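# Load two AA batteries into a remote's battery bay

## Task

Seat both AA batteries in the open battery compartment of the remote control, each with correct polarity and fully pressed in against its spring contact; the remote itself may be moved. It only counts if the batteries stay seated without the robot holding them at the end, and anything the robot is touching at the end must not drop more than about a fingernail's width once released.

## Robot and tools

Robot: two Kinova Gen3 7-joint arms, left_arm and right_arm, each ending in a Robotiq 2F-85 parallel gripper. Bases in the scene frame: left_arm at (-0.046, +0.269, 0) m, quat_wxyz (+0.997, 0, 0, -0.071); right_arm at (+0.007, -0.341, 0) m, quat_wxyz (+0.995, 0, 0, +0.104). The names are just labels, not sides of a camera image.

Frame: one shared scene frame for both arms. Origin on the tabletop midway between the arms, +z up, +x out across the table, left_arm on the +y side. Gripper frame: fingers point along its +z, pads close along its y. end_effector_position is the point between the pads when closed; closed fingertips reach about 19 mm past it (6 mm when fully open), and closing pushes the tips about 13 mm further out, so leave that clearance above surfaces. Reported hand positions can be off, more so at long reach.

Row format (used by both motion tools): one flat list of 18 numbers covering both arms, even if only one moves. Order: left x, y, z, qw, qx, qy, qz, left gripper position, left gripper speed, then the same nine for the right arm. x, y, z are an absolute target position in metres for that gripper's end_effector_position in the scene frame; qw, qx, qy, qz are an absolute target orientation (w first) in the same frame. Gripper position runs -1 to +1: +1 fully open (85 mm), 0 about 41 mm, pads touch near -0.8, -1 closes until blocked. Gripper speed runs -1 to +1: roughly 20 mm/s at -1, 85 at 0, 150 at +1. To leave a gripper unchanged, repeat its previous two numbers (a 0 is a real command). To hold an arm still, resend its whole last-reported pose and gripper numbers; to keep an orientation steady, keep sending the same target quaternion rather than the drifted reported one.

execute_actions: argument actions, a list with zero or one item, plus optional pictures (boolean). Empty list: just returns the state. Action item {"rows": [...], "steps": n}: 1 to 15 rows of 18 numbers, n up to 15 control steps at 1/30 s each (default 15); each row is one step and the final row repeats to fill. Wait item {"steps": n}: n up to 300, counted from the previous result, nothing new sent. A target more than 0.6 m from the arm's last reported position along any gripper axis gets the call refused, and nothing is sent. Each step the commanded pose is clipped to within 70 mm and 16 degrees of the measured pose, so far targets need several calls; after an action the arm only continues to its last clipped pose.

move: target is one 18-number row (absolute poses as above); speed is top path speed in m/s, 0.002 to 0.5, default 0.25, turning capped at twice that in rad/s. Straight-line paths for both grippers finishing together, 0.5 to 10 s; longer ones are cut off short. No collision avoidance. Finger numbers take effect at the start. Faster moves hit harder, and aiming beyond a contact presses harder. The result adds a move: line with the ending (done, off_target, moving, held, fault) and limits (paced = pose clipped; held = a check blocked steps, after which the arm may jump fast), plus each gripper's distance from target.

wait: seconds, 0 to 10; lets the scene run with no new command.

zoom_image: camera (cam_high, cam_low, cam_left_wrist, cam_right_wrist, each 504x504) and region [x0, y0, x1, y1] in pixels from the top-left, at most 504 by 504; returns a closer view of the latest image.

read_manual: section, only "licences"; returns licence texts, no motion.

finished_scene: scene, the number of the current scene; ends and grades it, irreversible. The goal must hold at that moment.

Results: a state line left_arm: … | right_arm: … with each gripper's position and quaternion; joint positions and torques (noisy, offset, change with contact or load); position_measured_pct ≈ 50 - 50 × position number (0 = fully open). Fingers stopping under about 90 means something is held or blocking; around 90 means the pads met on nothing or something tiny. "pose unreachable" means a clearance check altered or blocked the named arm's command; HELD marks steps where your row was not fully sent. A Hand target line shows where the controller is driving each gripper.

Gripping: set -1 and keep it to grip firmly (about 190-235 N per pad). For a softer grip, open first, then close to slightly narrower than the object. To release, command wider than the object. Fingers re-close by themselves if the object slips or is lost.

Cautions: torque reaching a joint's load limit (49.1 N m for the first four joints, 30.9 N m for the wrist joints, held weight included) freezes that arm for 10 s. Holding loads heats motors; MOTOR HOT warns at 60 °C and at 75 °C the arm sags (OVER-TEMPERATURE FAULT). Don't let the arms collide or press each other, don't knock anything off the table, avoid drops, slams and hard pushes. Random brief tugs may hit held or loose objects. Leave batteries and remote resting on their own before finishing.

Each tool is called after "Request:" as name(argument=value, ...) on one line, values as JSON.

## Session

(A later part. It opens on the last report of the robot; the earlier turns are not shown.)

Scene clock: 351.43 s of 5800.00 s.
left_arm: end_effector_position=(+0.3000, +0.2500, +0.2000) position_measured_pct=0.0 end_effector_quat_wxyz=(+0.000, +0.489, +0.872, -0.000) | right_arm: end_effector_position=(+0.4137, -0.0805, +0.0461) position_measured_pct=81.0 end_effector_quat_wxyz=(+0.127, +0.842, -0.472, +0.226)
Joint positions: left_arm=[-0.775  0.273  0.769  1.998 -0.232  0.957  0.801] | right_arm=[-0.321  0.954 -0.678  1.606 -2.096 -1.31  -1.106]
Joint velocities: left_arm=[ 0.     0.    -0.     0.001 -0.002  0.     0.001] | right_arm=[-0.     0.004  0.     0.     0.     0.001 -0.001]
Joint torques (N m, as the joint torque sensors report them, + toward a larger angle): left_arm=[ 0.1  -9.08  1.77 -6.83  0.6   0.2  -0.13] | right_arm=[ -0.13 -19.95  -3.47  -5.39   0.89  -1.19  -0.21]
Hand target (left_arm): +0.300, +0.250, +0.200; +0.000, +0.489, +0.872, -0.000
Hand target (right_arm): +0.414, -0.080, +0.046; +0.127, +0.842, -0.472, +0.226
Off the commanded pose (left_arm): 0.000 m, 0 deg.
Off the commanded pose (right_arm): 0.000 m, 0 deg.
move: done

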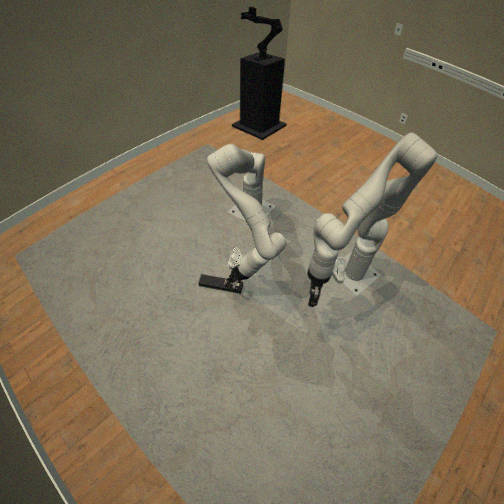

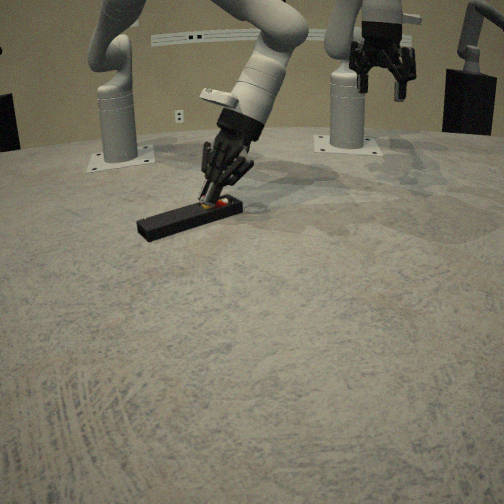

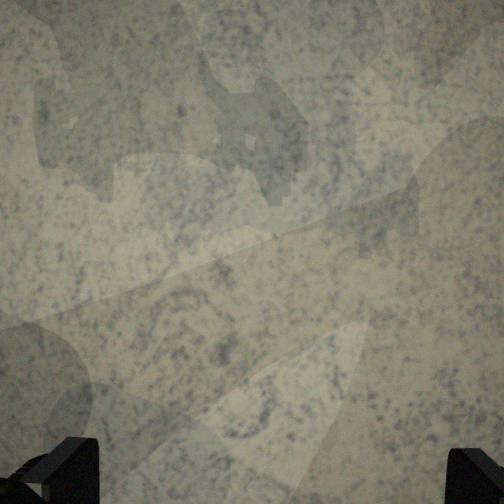

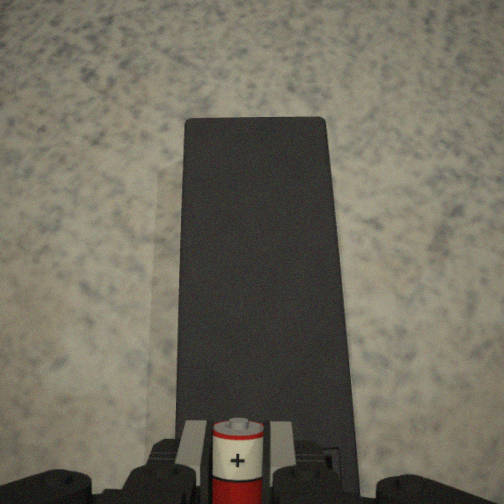

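Request:
move(target=[0.30,0.25,0.2,0,0.489,0.872,0,1,0,0.4137,-0.0805,0.045,0.127,0.842,-0.472,0.226,-0.45,0], speed=0.02)

Request:
move(target=[0.30,0.25,0.2,0,0.489,0.872,0,1,0,0.375,-0.02,0.14,0,0.872,-0.489,0,-1,0], speed=0.1)

Scene clock: 365.30 s of 5800.00 s.
left_arm: end_effector_position=(+0.3000, +0.2500, +0.2000) position_measured_pct=0.0 end_effector_quat_wxyz=(+0.000, +0.489, +0.872, +0.000) | right_arm: end_effector_position=(+0.4137, -0.0805, +0.0450) position_measured_pct=72.6 end_effector_quat_wxyz=(+0.127, +0.842, -0.472, +0.226)
Joint positions: left_arm=[-0.775  0.273  0.769  1.998 -0.232  0.957  0.801] | right_arm=[-0.322  0.956 -0.677  1.607 -2.094 -1.309 -1.107]
Joint velocities: left_arm=[ 0.     0.     0.     0.     0.001 -0.002 -0.001] | right_arm=[ 0.     0.001  0.     0.    -0.001  0.     0.   ]
Joint torques (N m, as the joint torque sensors report them, + toward a larger angle): left_arm=[ 0.29 -9.11  1.82 -6.7   0.61  0.23  0.13] | right_arm=[ -0.02 -19.54  -3.32  -5.01   0.76  -1.43  -0.18]
Hand target (left_arm): +0.300, +0.250, +0.200; +0.000, +0.489, +0.872, -0.000
Hand target (right_arm): +0.414, -0.080, +0.045; +0.127, +0.842, -0.472, +0.226
Off the commanded pose (left_arm): 0.000 m, 0 deg.
Off the commanded pose (right_arm): 0.000 m, 0 deg.
After step 90, 10.17 s passed at rest.
move: done

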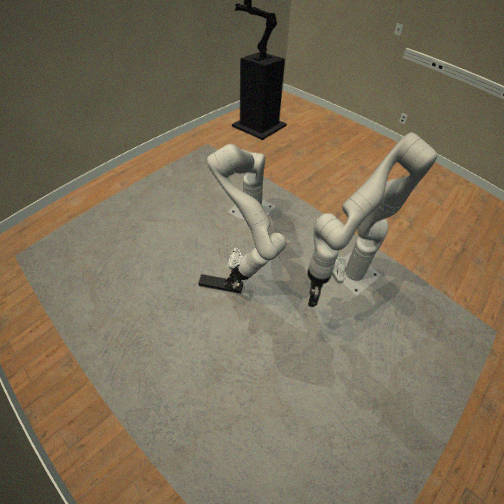

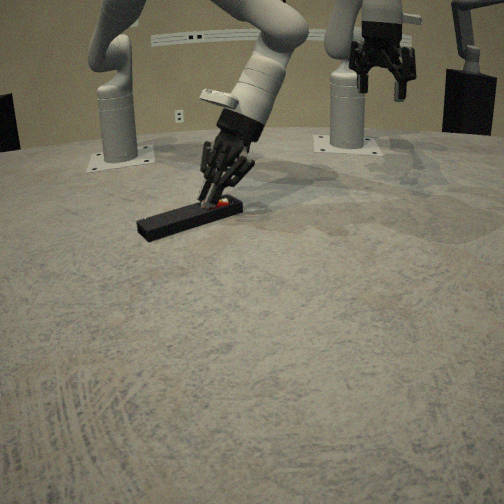

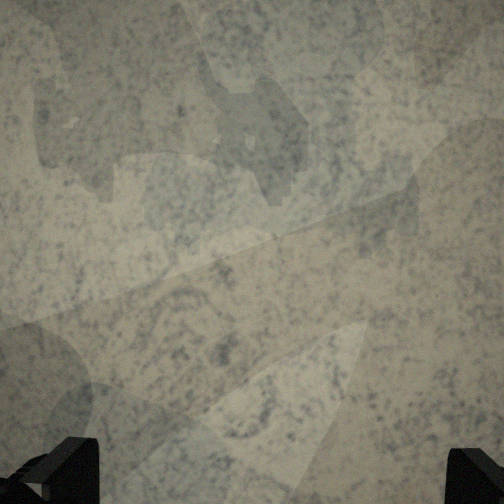

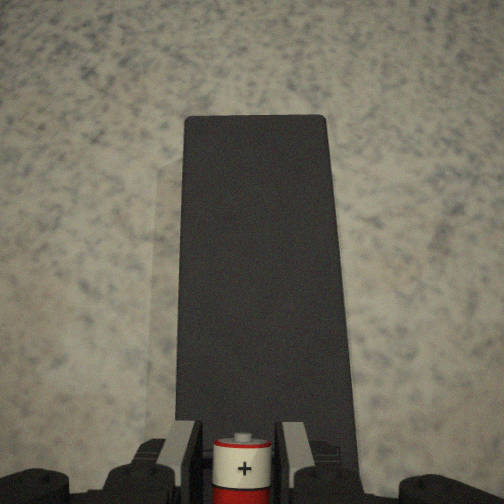

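Scene clock: 368.23 s of 5800.00 s.
left_arm: end_effector_position=(+0.3000, +0.2500, +0.2000) position_measured_pct=0.0 end_effector_quat_wxyz=(+0.000, +0.489, +0.872, -0.000) | right_arm: end_effector_position=(+0.3748, -0.0200, +0.1404) position_measured_pct=91.7 end_effector_quat_wxyz=(-0.001, +0.872, -0.489, +0.000)
Joint positions: left_arm=[-0.775  0.273  0.769  1.998 -0.232  0.957  0.801] | right_arm=[ 0.02   0.786 -1.004  1.585 -2.435 -1.169 -0.797]
Joint velocities: left_arm=[ 0.     0.     0.001 -0.001 -0.002  0.001 -0.001] | right_arm=[ 0.006 -0.002  0.001 -0.    -0.003  0.001  0.002]
Joint torques (N m, as the joint torque sensors report them, + toward a larger angle): left_arm=[ 0.48 -9.07  1.27 -6.64  0.52  0.34  0.16] | right_arm=[ -0.24 -17.39  -5.46  -6.67   0.2   -0.03  -0.35]
Hand target (left_arm): +0.300, +0.250, +0.200; +0.000, +0.489, +0.872, -0.000
Hand target (right_arm): +0.375, -0.020, +0.140; -0.001, +0.872, -0.489, +0.000
Off the commanded pose (left_arm): 0.000 m, 0 deg.
Off the commanded pose (right_arm): 0.000 m, 0 deg.
move: done

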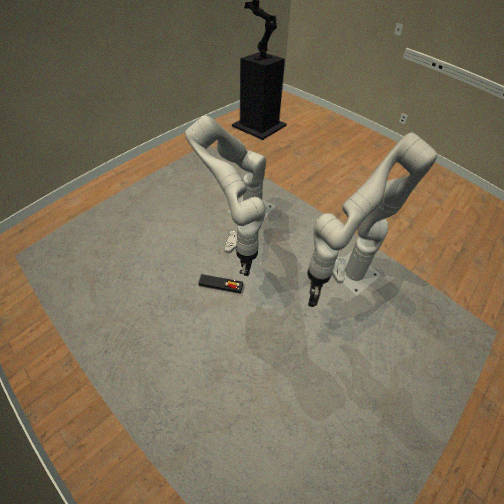

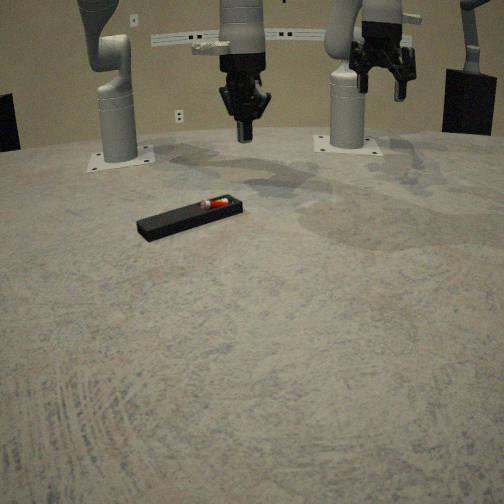

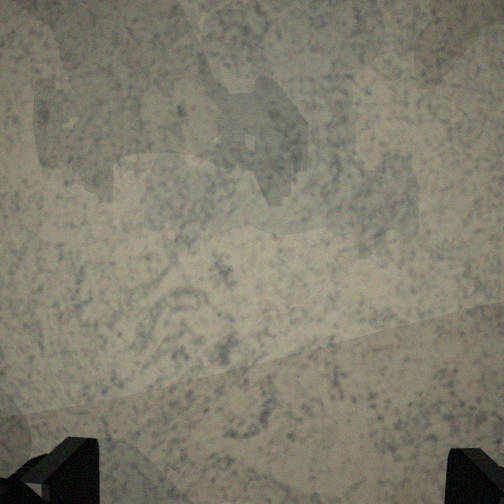

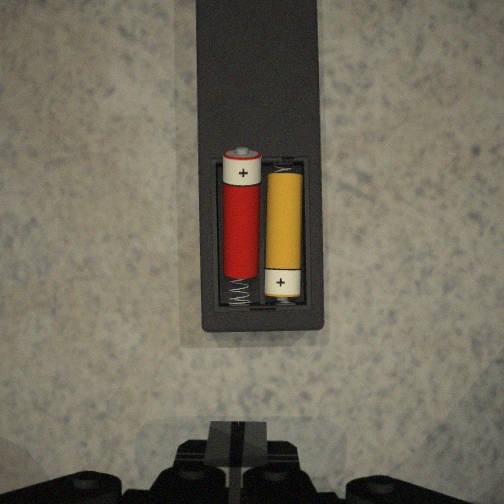

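Request:
move(target=[0.355,-0.005,0.08,0.226,0.472,0.842,-0.127,1,0,0.445,-0.135,0.09,-0.187,0.806,-0.452,-0.334,-1,0], speed=0.12)

Request:
move(target=[0.369,-0.030,0.029,0.226,0.472,0.842,-0.127,1,0,0.445,-0.135,0.09,-0.187,0.806,-0.452,-0.334,-1,0], speed=0.05)

Scene clock: 386.83 s of 5800.00 s.
left_arm: end_effector_position=(+0.3553, -0.0050, +0.0798) position_measured_pct=0.0 end_effector_quat_wxyz=(+0.226, +0.472, +0.842, -0.126) | right_arm: end_effector_position=(+0.4456, -0.1354, +0.0902) position_measured_pct=91.7 end_effector_quat_wxyz=(-0.188, +0.806, -0.452, -0.333)
Joint positions: left_arm=[-0.181  0.638  0.537  2.188 -0.288 -0.038  1.178] | right_arm=[ 0.714  1.304 -1.283  1.429 -2.697 -1.191 -0.039]
Joint velocities: left_arm=[ 0.009  0.005 -0.002  0.     0.001 -0.001 -0.   ] | right_arm=[ 0.002  0.003  0.002 -0.001 -0.002  0.001  0.002]
Joint torques (N m, as the joint torque sensors report them, + toward a larger angle): left_arm=[  0.29 -13.19   3.24  -3.8    0.57  -1.48   0.13] | right_arm=[ -0.1  -19.23  -9.51  -2.6   -1.73   0.11  -0.19]
Hand target (left_arm): +0.355, -0.005, +0.080; +0.226, +0.473, +0.842, -0.126
Hand target (right_arm): +0.446, -0.135, +0.090; -0.188, +0.806, -0.452, -0.333
Off the commanded pose (left_arm): 0.000 m, 0 deg.
Off the commanded pose (right_arm): 0.001 m, 0 deg.
After step 90, 11.93 s passed at rest.
move: done

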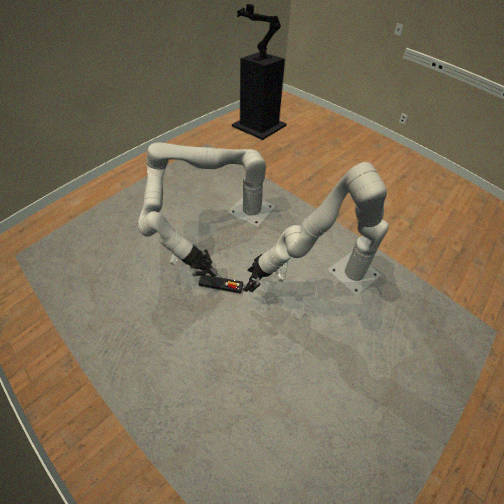

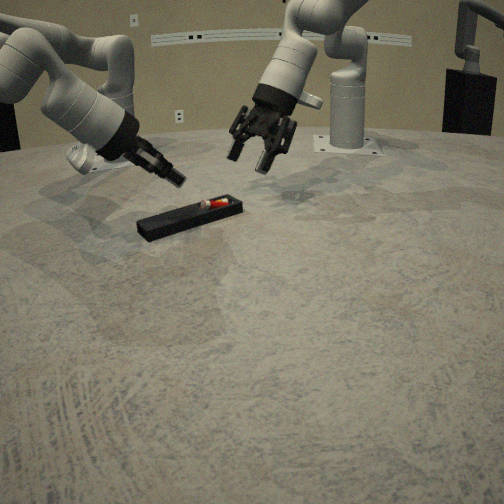

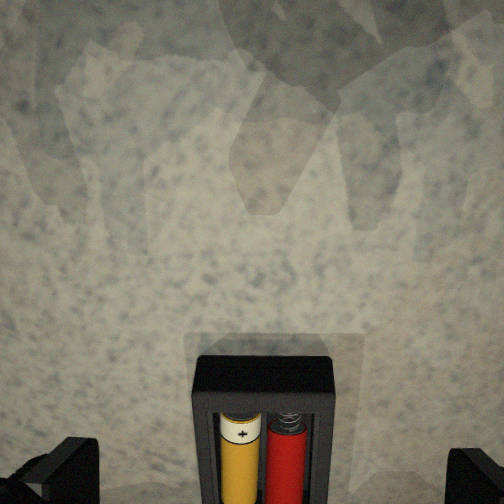

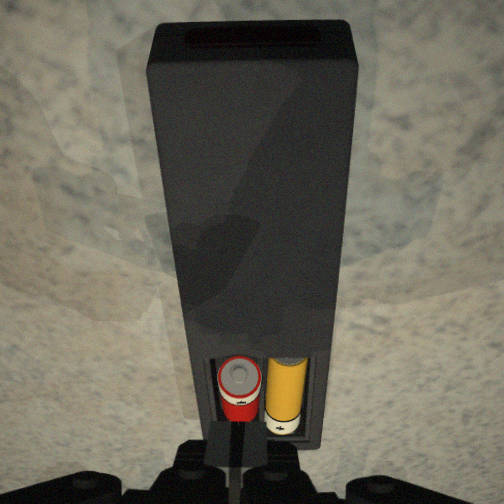

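Scene clock: 388.30 s of 5800.00 s.
left_arm: end_effector_position=(+0.3691, -0.0297, +0.0291) position_measured_pct=0.0 end_effector_quat_wxyz=(+0.226, +0.472, +0.842, -0.127) | right_arm: end_effector_position=(+0.4450, -0.1350, +0.0900) position_measured_pct=91.7 end_effector_quat_wxyz=(-0.187, +0.806, -0.452, -0.334)
Joint positions: left_arm=[-0.035  0.776  0.407  2.128 -0.268 -0.146  1.167] | right_arm=[ 0.712  1.305 -1.282  1.428 -2.698 -1.194 -0.04 ]
Joint velocities: left_arm=[ 0.005  0.005 -0.001 -0.001 -0.001 -0.    -0.003] | right_arm=[ 0.    -0.    -0.     0.    -0.     0.002 -0.   ]
Joint torques (N m, as the joint torque sensors report them, + toward a larger angle): left_arm=[  0.02 -15.08   3.24  -3.06   0.42  -1.12   0.19] | right_arm=[ -0.4  -19.02  -9.16  -2.92  -1.68   0.2   -0.36]
Hand target (left_arm): +0.369, -0.030, +0.029; +0.226, +0.472, +0.842, -0.127
Hand target (right_arm): +0.445, -0.135, +0.090; -0.187, +0.806, -0.452, -0.334
Off the commanded pose (left_arm): 0.000 m, 0 deg.
Off the commanded pose (right_arm): 0.000 m, 0 deg.
move: done

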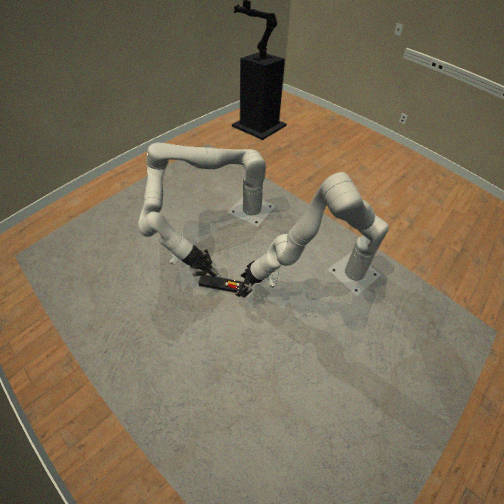

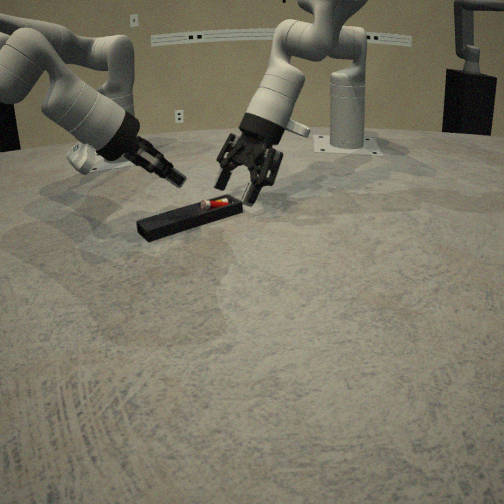

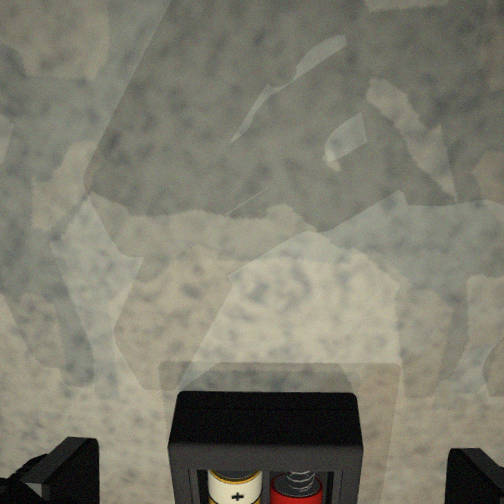

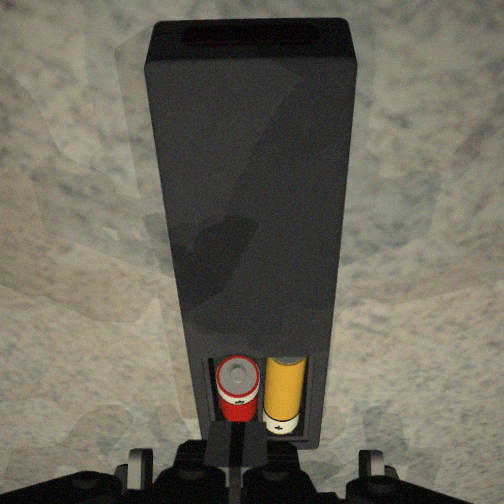

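Request:
move(target=[0.369,-0.030,0.029,0.226,0.472,0.842,-0.127,-1,0,0.435,-0.118,0.066,-0.187,0.806,-0.452,-0.334,-1,0], speed=0.05)

Request:
move(target=[0.369,-0.030,0.029,0.226,0.472,0.842,-0.127,-1,0,0.424,-0.100,0.048,-0.187,0.806,-0.452,-0.334,-1,0], speed=0.03)

Request:
zoom_image(camera="cam_low", region=[150, 150, 270, 230])

Scene clock: 405.53 s of 5800.00 s.
left_arm: end_effector_position=(+0.3694, -0.0303, +0.0297) position_measured_pct=46.8 end_effector_quat_wxyz=(+0.227, +0.472, +0.842, -0.127) | right_arm: end_effector_position=(+0.4350, -0.1180, +0.0661) position_measured_pct=91.7 end_effector_quat_wxyz=(-0.187, +0.806, -0.452, -0.334)
Joint positions: left_arm=[-0.035  0.775  0.408  2.127 -0.268 -0.146  1.167] | right_arm=[ 0.688  1.334 -1.259  1.469 -2.672 -1.121 -0.055]
Joint velocities: left_arm=[-0.    -0.    -0.     0.001 -0.001  0.001 -0.001] | right_arm=[-0.003  0.001 -0.     0.001 -0.     0.001  0.001]
Joint torques (N m, as the joint torque sensors report them, + toward a larger angle): left_arm=[ -0.23 -14.7    2.44  -3.37   0.43  -0.91  -0.06] | right_arm=[ -0.13 -18.9   -9.38  -2.57  -1.82  -0.11  -0.29]
Hand target (left_arm): +0.369, -0.030, +0.029; +0.226, +0.472, +0.842, -0.127
Hand target (right_arm): +0.435, -0.118, +0.066; -0.187, +0.806, -0.452, -0.334
Off the commanded pose (left_arm): 0.001 m, 0 deg.
Off the commanded pose (right_arm): 0.000 m, 0 deg.
After step 90, 13.30 s passed at rest.
move: done

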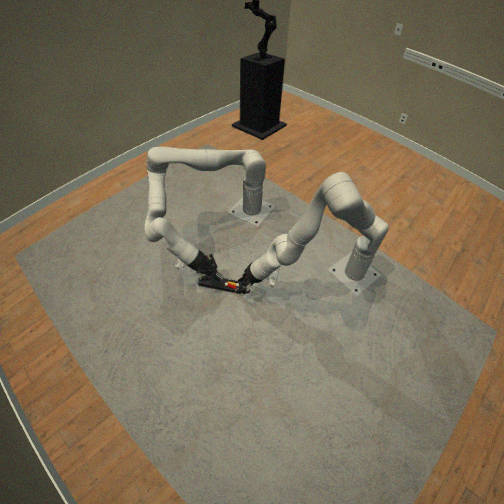

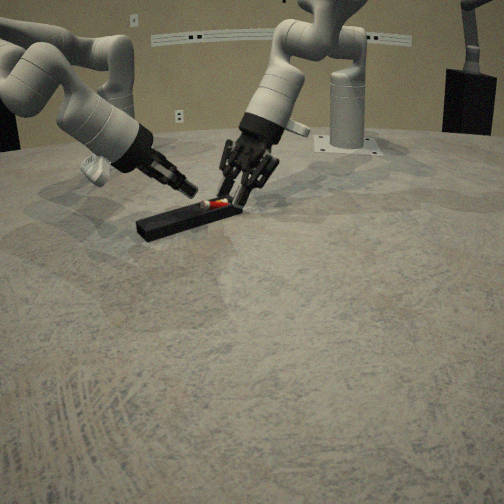

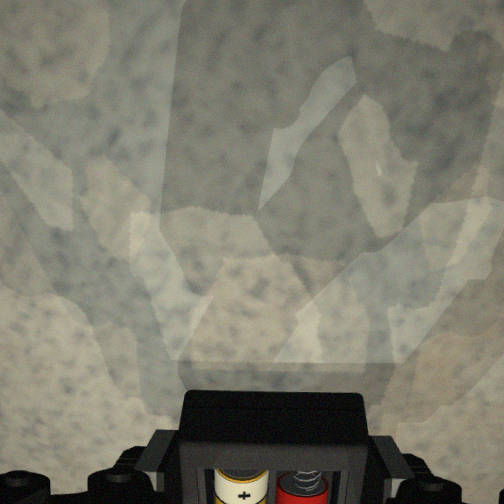

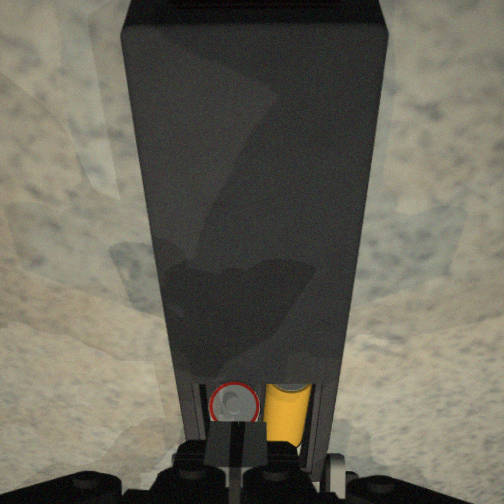

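Scene clock: 406.70 s of 5800.00 s.
left_arm: end_effector_position=(+0.3693, -0.0302, +0.0297) position_measured_pct=46.8 end_effector_quat_wxyz=(+0.227, +0.472, +0.842, -0.127) | right_arm: end_effector_position=(+0.4254, -0.1004, +0.0495) position_measured_pct=91.7 end_effector_quat_wxyz=(-0.188, +0.806, -0.453, -0.333)
Joint positions: left_arm=[-0.035  0.775  0.408  2.127 -0.268 -0.146  1.168] | right_arm=[ 0.663  1.353 -1.242  1.505 -2.652 -1.053 -0.077]
Joint velocities: left_arm=[-0.001 -0.001 -0.    -0.001 -0.002 -0.001  0.   ] | right_arm=[-0.003 -0.     0.001  0.002  0.     0.002 -0.001]
Joint torques (N m, as the joint torque sensors report them, + toward a larger angle): left_arm=[  0.12 -14.84   2.92  -3.01   0.45  -1.17   0.28] | right_arm=[ -1.23 -16.92  -8.16  -1.26  -1.38   0.21  -0.19]
Hand target (left_arm): +0.369, -0.030, +0.029; +0.226, +0.472, +0.842, -0.127
Hand target (right_arm): +0.424, -0.100, +0.048; -0.187, +0.806, -0.452, -0.334
Off the commanded pose (left_arm): 0.001 m, 0 deg.
Off the commanded pose (right_arm): 0.002 m, 0 deg.
move: done

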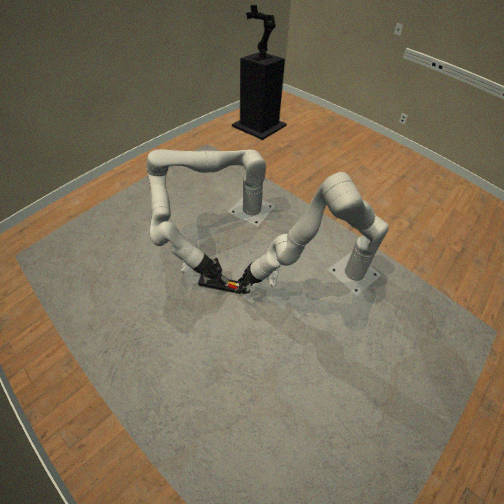

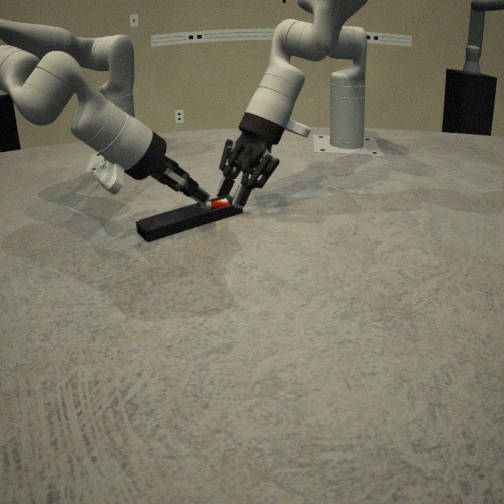

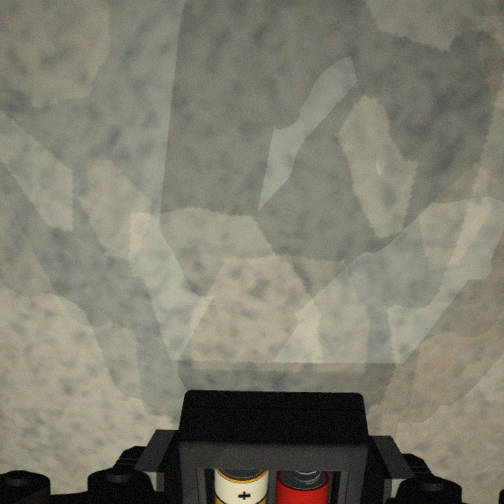

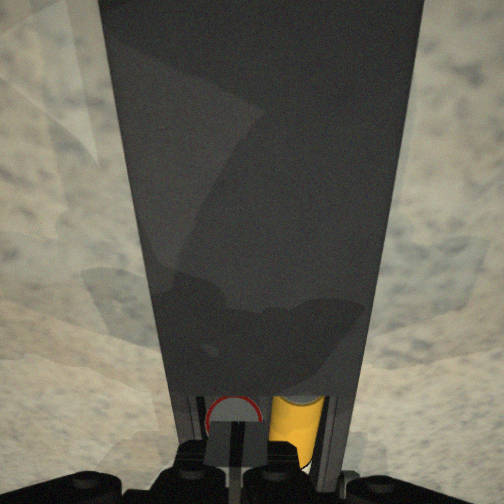

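Region (150, 150, 270, 230) of cam_low's 504x504 image, scaled by 4.200, with more detail than that image has.

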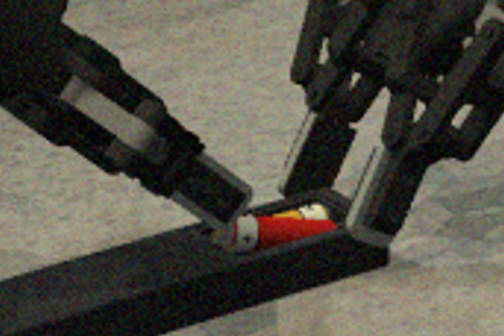

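Already compressing the spring. Continue.

Request:
move(target=[0.369,-0.030,0.029,0.226,0.472,0.842,-0.127,-1,0,0.420,-0.094,0.040,-0.187,0.806,-0.452,-0.334,-1,0], speed=0.01)

Request:
zoom_image(camera="cam_low", region=[150, 150, 270, 230])

Scene clock: 413.83 s of 5800.00 s.
left_arm: end_effector_position=(+0.3691, -0.0296, +0.0297) position_measured_pct=46.8 end_effector_quat_wxyz=(+0.226, +0.472, +0.843, -0.127) | right_arm: end_effector_position=(+0.4235, -0.0961, +0.0412) position_measured_pct=91.7 end_effector_quat_wxyz=(-0.189, +0.805, -0.454, -0.331)
Joint positions: left_arm=[-0.035  0.774  0.407  2.128 -0.268 -0.146  1.168] | right_arm=[ 0.655  1.362 -1.232  1.516 -2.641 -1.028 -0.084]
Joint velocities: left_arm=[ 0.001  0.     0.     0.    -0.001 -0.002  0.   ] | right_arm=[ 0.    -0.002 -0.001  0.     0.001 -0.001 -0.001]
Joint torques (N m, as the joint torque sensors report them, + toward a larger angle): left_arm=[  0.44 -13.9    3.18  -4.26   0.48  -1.54  -0.15] | right_arm=[ -3.13 -15.81  -9.05   0.58  -1.95   0.27  -0.3 ]
Hand target (left_arm): +0.369, -0.030, +0.029; +0.226, +0.472, +0.842, -0.127
Hand target (right_arm): +0.420, -0.094, +0.040; -0.187, +0.806, -0.452, -0.334
Off the commanded pose (left_arm): 0.001 m, 0 deg.
Off the commanded pose (right_arm): 0.004 m, 0 deg.
After step 90, 2.63 s passed at rest.
move: off_target (right_arm)

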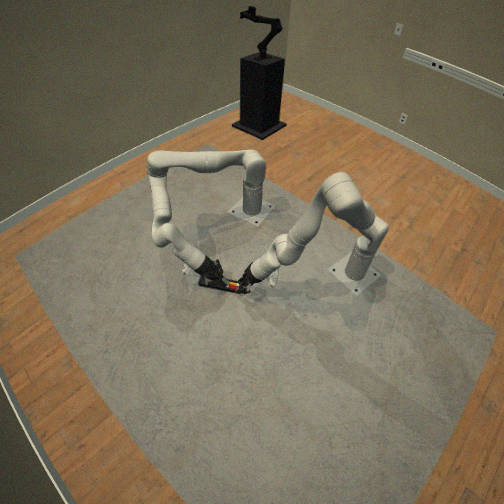

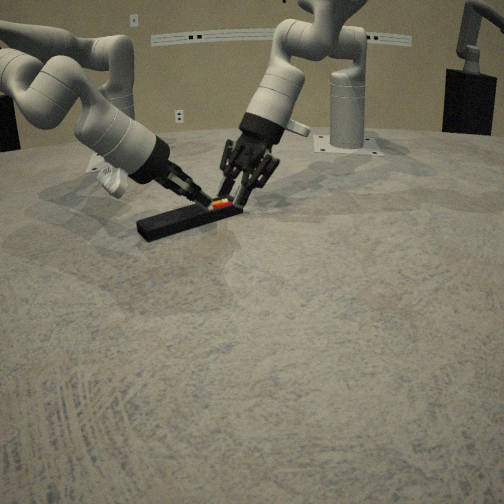

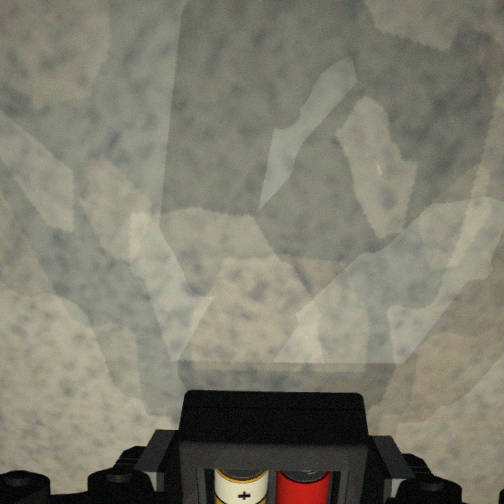

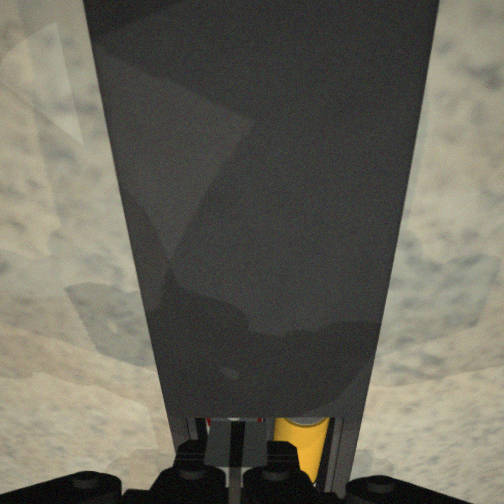

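Region (150, 150, 270, 230) of cam_low's 504x504 image, scaled by 4.200, with more detail than that image has.

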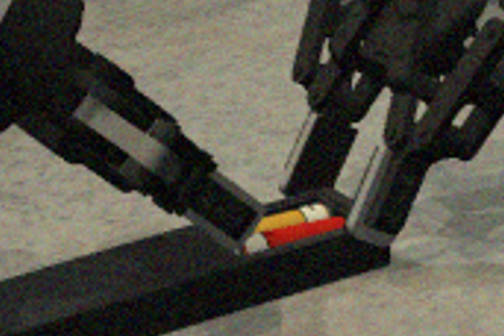

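Request:
move(target=[0.369,-0.030,0.029,0.226,0.472,0.842,-0.127,-1,0,0.421,-0.092,0.047,-0.187,0.806,-0.452,-0.334,-1,0], speed=0.01)

Request:
move(target=[0.369,-0.030,0.029,0.226,0.472,0.842,-0.127,-1,0,0.416,-0.084,0.040,-0.187,0.806,-0.452,-0.334,-1,0], speed=0.01)

Request:
move(target=[0.369,-0.030,0.029,0.226,0.472,0.842,-0.127,1,0,0.445,-0.135,0.10,-0.187,0.806,-0.452,-0.334,-1,0], speed=0.08)

Request:
zoom_image(camera="cam_low", region=[150, 150, 270, 230])

Scene clock: 428.33 s of 5800.00 s.
left_arm: end_effector_position=(+0.3695, -0.0301, +0.0298) position_measured_pct=46.8 end_effector_quat_wxyz=(+0.227, +0.472, +0.842, -0.127) | right_arm: end_effector_position=(+0.4210, -0.0920, +0.0470) position_measured_pct=91.7 end_effector_quat_wxyz=(-0.187, +0.806, -0.452, -0.334)
Joint positions: left_arm=[-0.035  0.775  0.407  2.127 -0.268 -0.146  1.168] | right_arm=[ 0.648  1.355 -1.238  1.515 -2.65  -1.036 -0.09 ]
Joint velocities: left_arm=[ 0.     0.    -0.    -0.    -0.     0.001  0.001] | right_arm=[-0.001 -0.    -0.    -0.     0.    -0.002  0.   ]
Joint torques (N m, as the joint torque sensors report them, + toward a larger angle): left_arm=[  0.3  -14.55   2.74  -3.44   0.26  -0.99   0.16] | right_arm=[ -0.52 -18.3   -9.41  -2.21  -1.69   0.32  -0.15]
Hand target (left_arm): +0.369, -0.030, +0.029; +0.226, +0.472, +0.842, -0.127
Hand target (right_arm): +0.421, -0.092, +0.047; -0.187, +0.806, -0.452, -0.334
Off the commanded pose (left_arm): 0.001 m, 0 deg.
Off the commanded pose (right_arm): 0.000 m, 0 deg.
After step 90, 10.53 s passed at rest.
move: done

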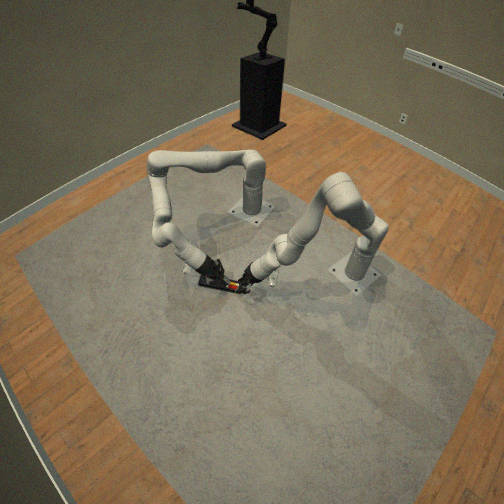

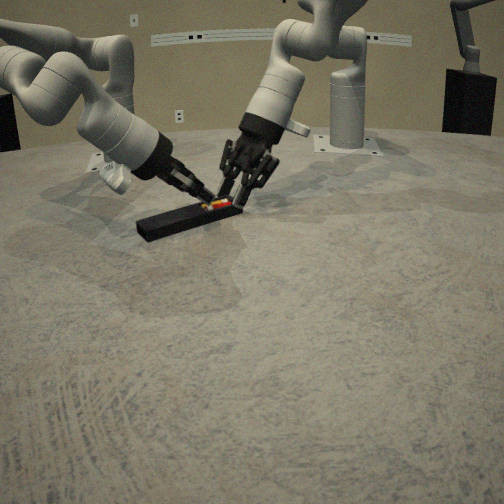

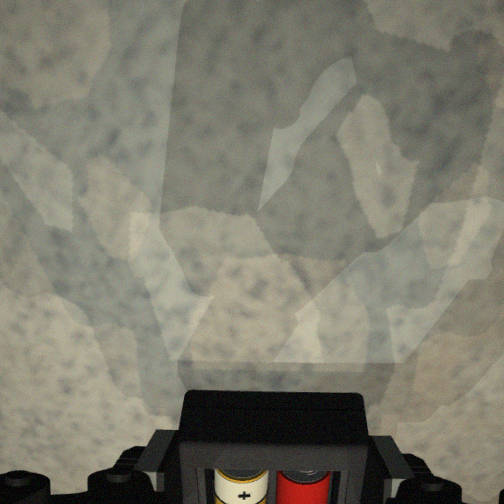

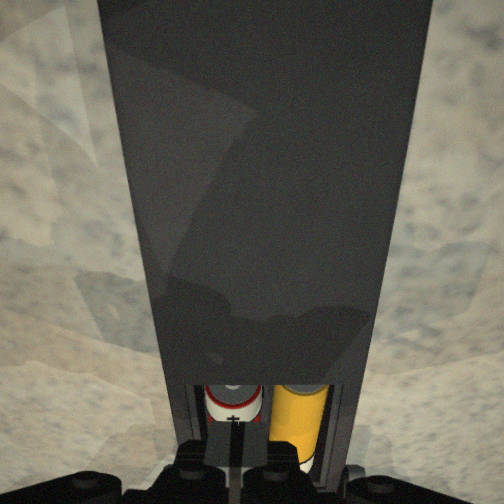

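Scene clock: 429.73 s of 5800.00 s.
left_arm: end_effector_position=(+0.3695, -0.0300, +0.0297) position_measured_pct=46.8 end_effector_quat_wxyz=(+0.227, +0.472, +0.842, -0.127) | right_arm: end_effector_position=(+0.4175, -0.0842, +0.0425) position_measured_pct=91.7 end_effector_quat_wxyz=(-0.189, +0.806, -0.452, -0.333)
Joint positions: left_arm=[-0.035  0.775  0.407  2.128 -0.268 -0.146  1.168] | right_arm=[ 0.637  1.359 -1.233  1.529 -2.643 -1.008 -0.1  ]
Joint velocities: left_arm=[-0.001 -0.    -0.    -0.    -0.002 -0.002  0.002] | right_arm=[ 0.001 -0.002  0.002  0.001 -0.001  0.     0.001]
Joint torques (N m, as the joint torque sensors report them, + toward a larger angle): left_arm=[  0.64 -14.45   3.13  -3.34   0.43  -1.22   0.03] | right_arm=[ -1.5  -15.72  -6.83  -1.14  -0.6    0.57  -0.22]
Hand target (left_arm): +0.369, -0.030, +0.029; +0.226, +0.472, +0.842, -0.127
Hand target (right_arm): +0.416, -0.084, +0.040; -0.187, +0.806, -0.452, -0.334
Off the commanded pose (left_arm): 0.001 m, 0 deg.
Off the commanded pose (right_arm): 0.003 m, 0 deg.
move: done

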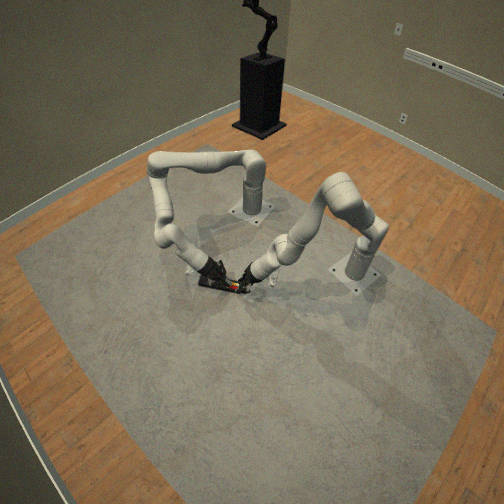

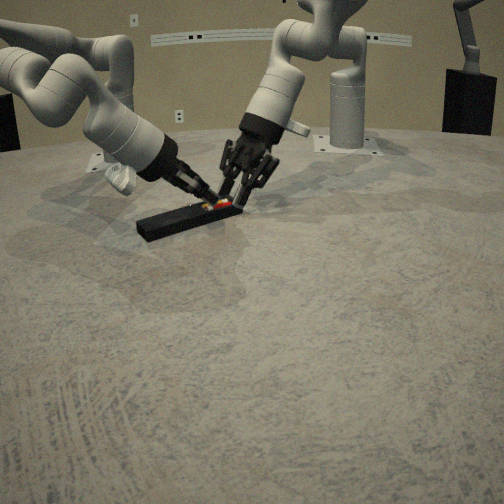

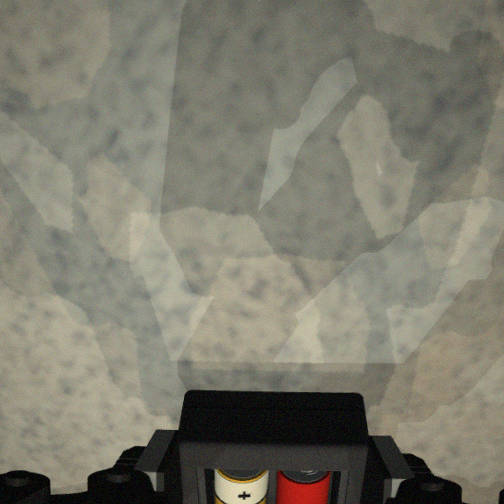

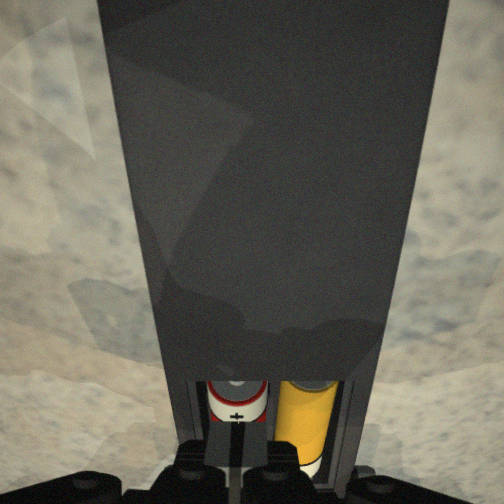

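Scene clock: 431.10 s of 5800.00 s.
left_arm: end_effector_position=(+0.3690, -0.0300, +0.0290) position_measured_pct=0.0 end_effector_quat_wxyz=(+0.226, +0.472, +0.842, -0.127) | right_arm: end_effector_position=(+0.4451, -0.1351, +0.0999) position_measured_pct=91.7 end_effector_quat_wxyz=(-0.187, +0.806, -0.452, -0.334)
Joint positions: left_arm=[-0.034  0.776  0.407  2.127 -0.268 -0.146  1.168] | right_arm=[ 0.713  1.29  -1.29   1.425 -2.708 -1.206 -0.046]
Joint velocities: left_arm=[-0.001  0.    -0.     0.    -0.001  0.     0.001] | right_arm=[ 0.003 -0.002 -0.001 -0.001  0.001  0.    -0.   ]
Joint torques (N m, as the joint torque sensors report them, + toward a larger angle): left_arm=[  0.31 -15.68   3.68  -3.25   0.34  -1.25   0.02] | right_arm=[ -0.43 -19.43  -9.26  -2.88  -1.85   0.23  -0.25]
Hand target (left_arm): +0.369, -0.030, +0.029; +0.226, +0.472, +0.842, -0.127
Hand target (right_arm): +0.445, -0.135, +0.100; -0.187, +0.806, -0.452, -0.334
Off the commanded pose (left_arm): 0.000 m, 0 deg.
Off the commanded pose (right_arm): 0.000 m, 0 deg.
move: done

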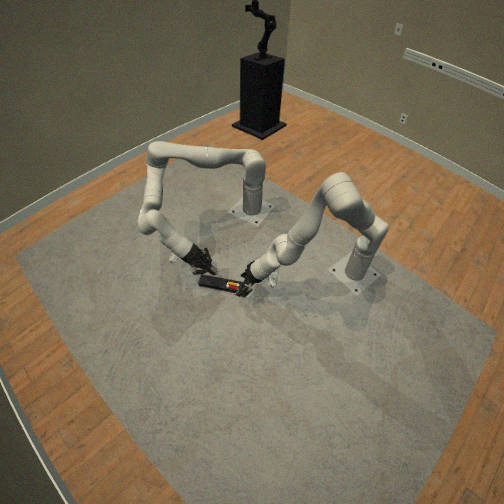

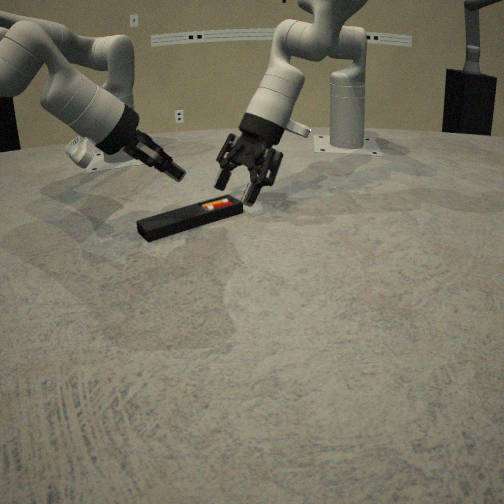

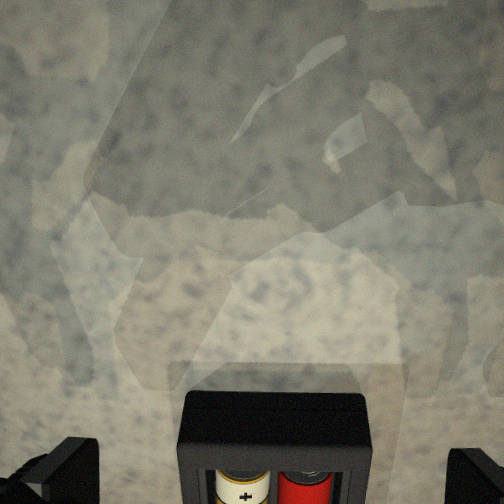

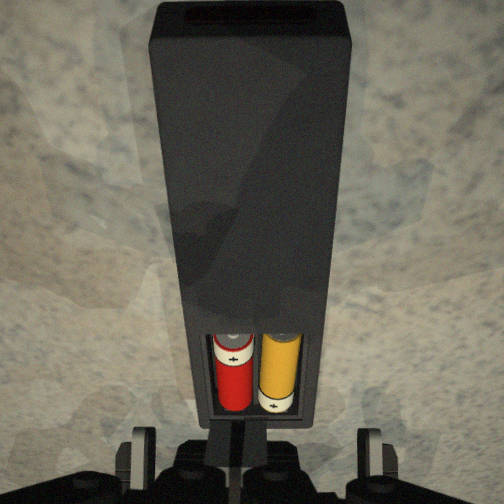

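Region (150, 150, 270, 230) of cam_low's 504x504 image, scaled by 4.200, with more detail than that image has.

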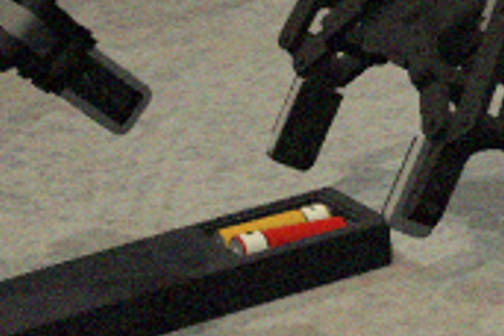

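Request:
move(target=[0.33,0.12,0.15,0.226,0.472,0.842,-0.127,1,0,0.385,-0.04,0.11,0,0.872,-0.489,0,-1,0], speed=0.15)

Request:
zoom_image(camera="cam_low", region=[190, 185, 250, 225])

Request:
zoom_image(camera="cam_high", region=[210, 270, 255, 300])

Scene clock: 443.87 s of 5800.00 s.
left_arm: end_effector_position=(+0.3301, +0.1194, +0.1508) position_measured_pct=0.0 end_effector_quat_wxyz=(+0.227, +0.472, +0.842, -0.128) | right_arm: end_effector_position=(+0.3846, -0.0397, +0.1099) position_measured_pct=91.7 end_effector_quat_wxyz=(+0.001, +0.873, -0.488, -0.001)
Joint positions: left_arm=[-0.975  0.541  1.123  2.298 -0.35   0.242  1.012] | right_arm=[ 0.054  0.82  -0.973  1.635 -2.398 -1.1   -0.787]
Joint velocities: left_arm=[-0.008 -0.     0.001 -0.    -0.001  0.002 -0.004] | right_arm=[-0.003  0.    -0.    -0.     0.001 -0.001 -0.001]
Joint torques (N m, as the joint torque sensors report them, + toward a larger angle): left_arm=[ 0.06 -8.65  4.01 -5.16  0.76 -1.01 -0.05] | right_arm=[ -0.13 -17.28  -5.25  -6.51   0.     0.16  -0.03]
Hand target (left_arm): +0.330, +0.120, +0.151; +0.227, +0.472, +0.842, -0.128
Hand target (right_arm): +0.385, -0.040, +0.110; +0.001, +0.873, -0.488, -0.001
Off the commanded pose (left_arm): 0.001 m, 0 deg.
Off the commanded pose (right_arm): 0.001 m, 0 deg.
After step 90, 6.63 s passed at rest.
move: done

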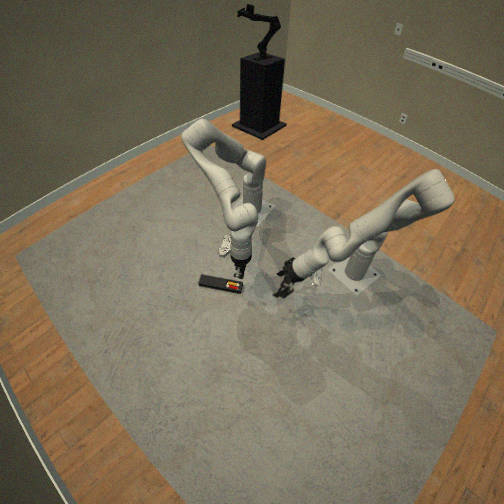

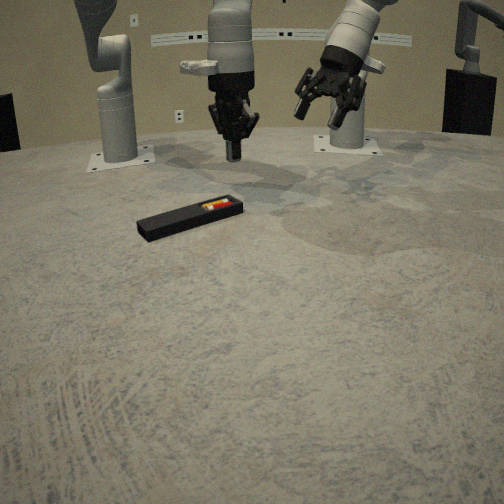

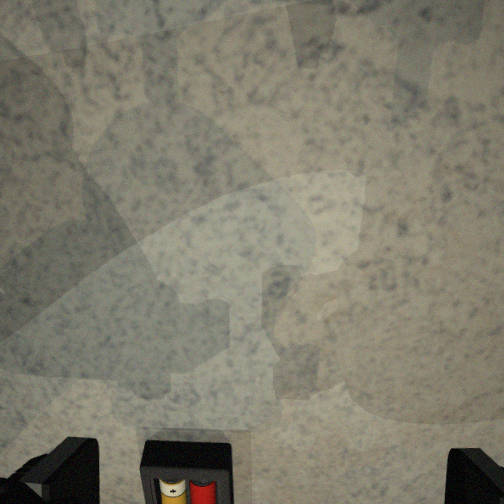

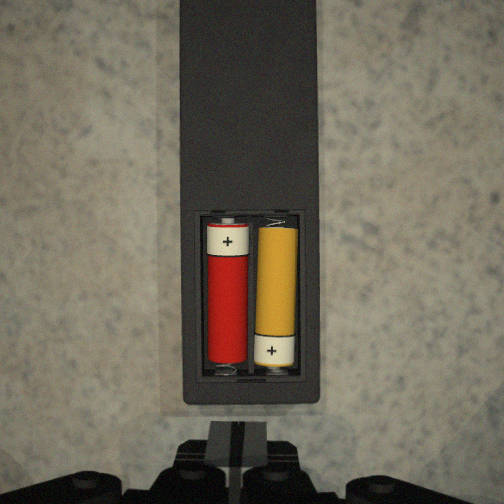

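Region (190, 185, 250, 225) of cam_low's 504x504 image, scaled by 8.400, with more detail than that image has.

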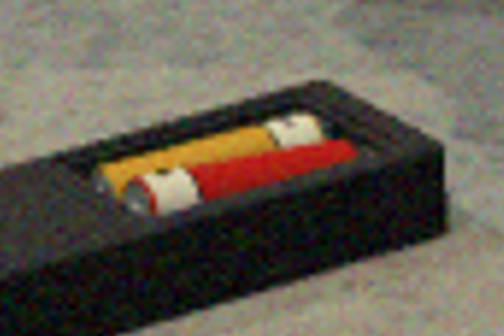

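Region (210, 270, 255, 300) of cam_high's 504x504 image, scaled by 11.200, with more detail than that image has.

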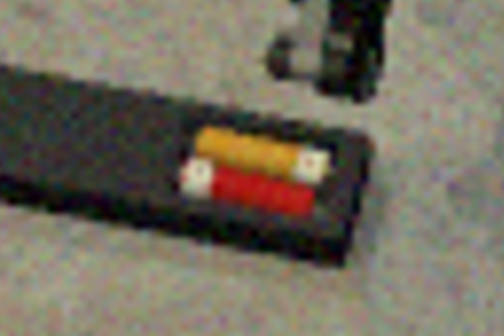

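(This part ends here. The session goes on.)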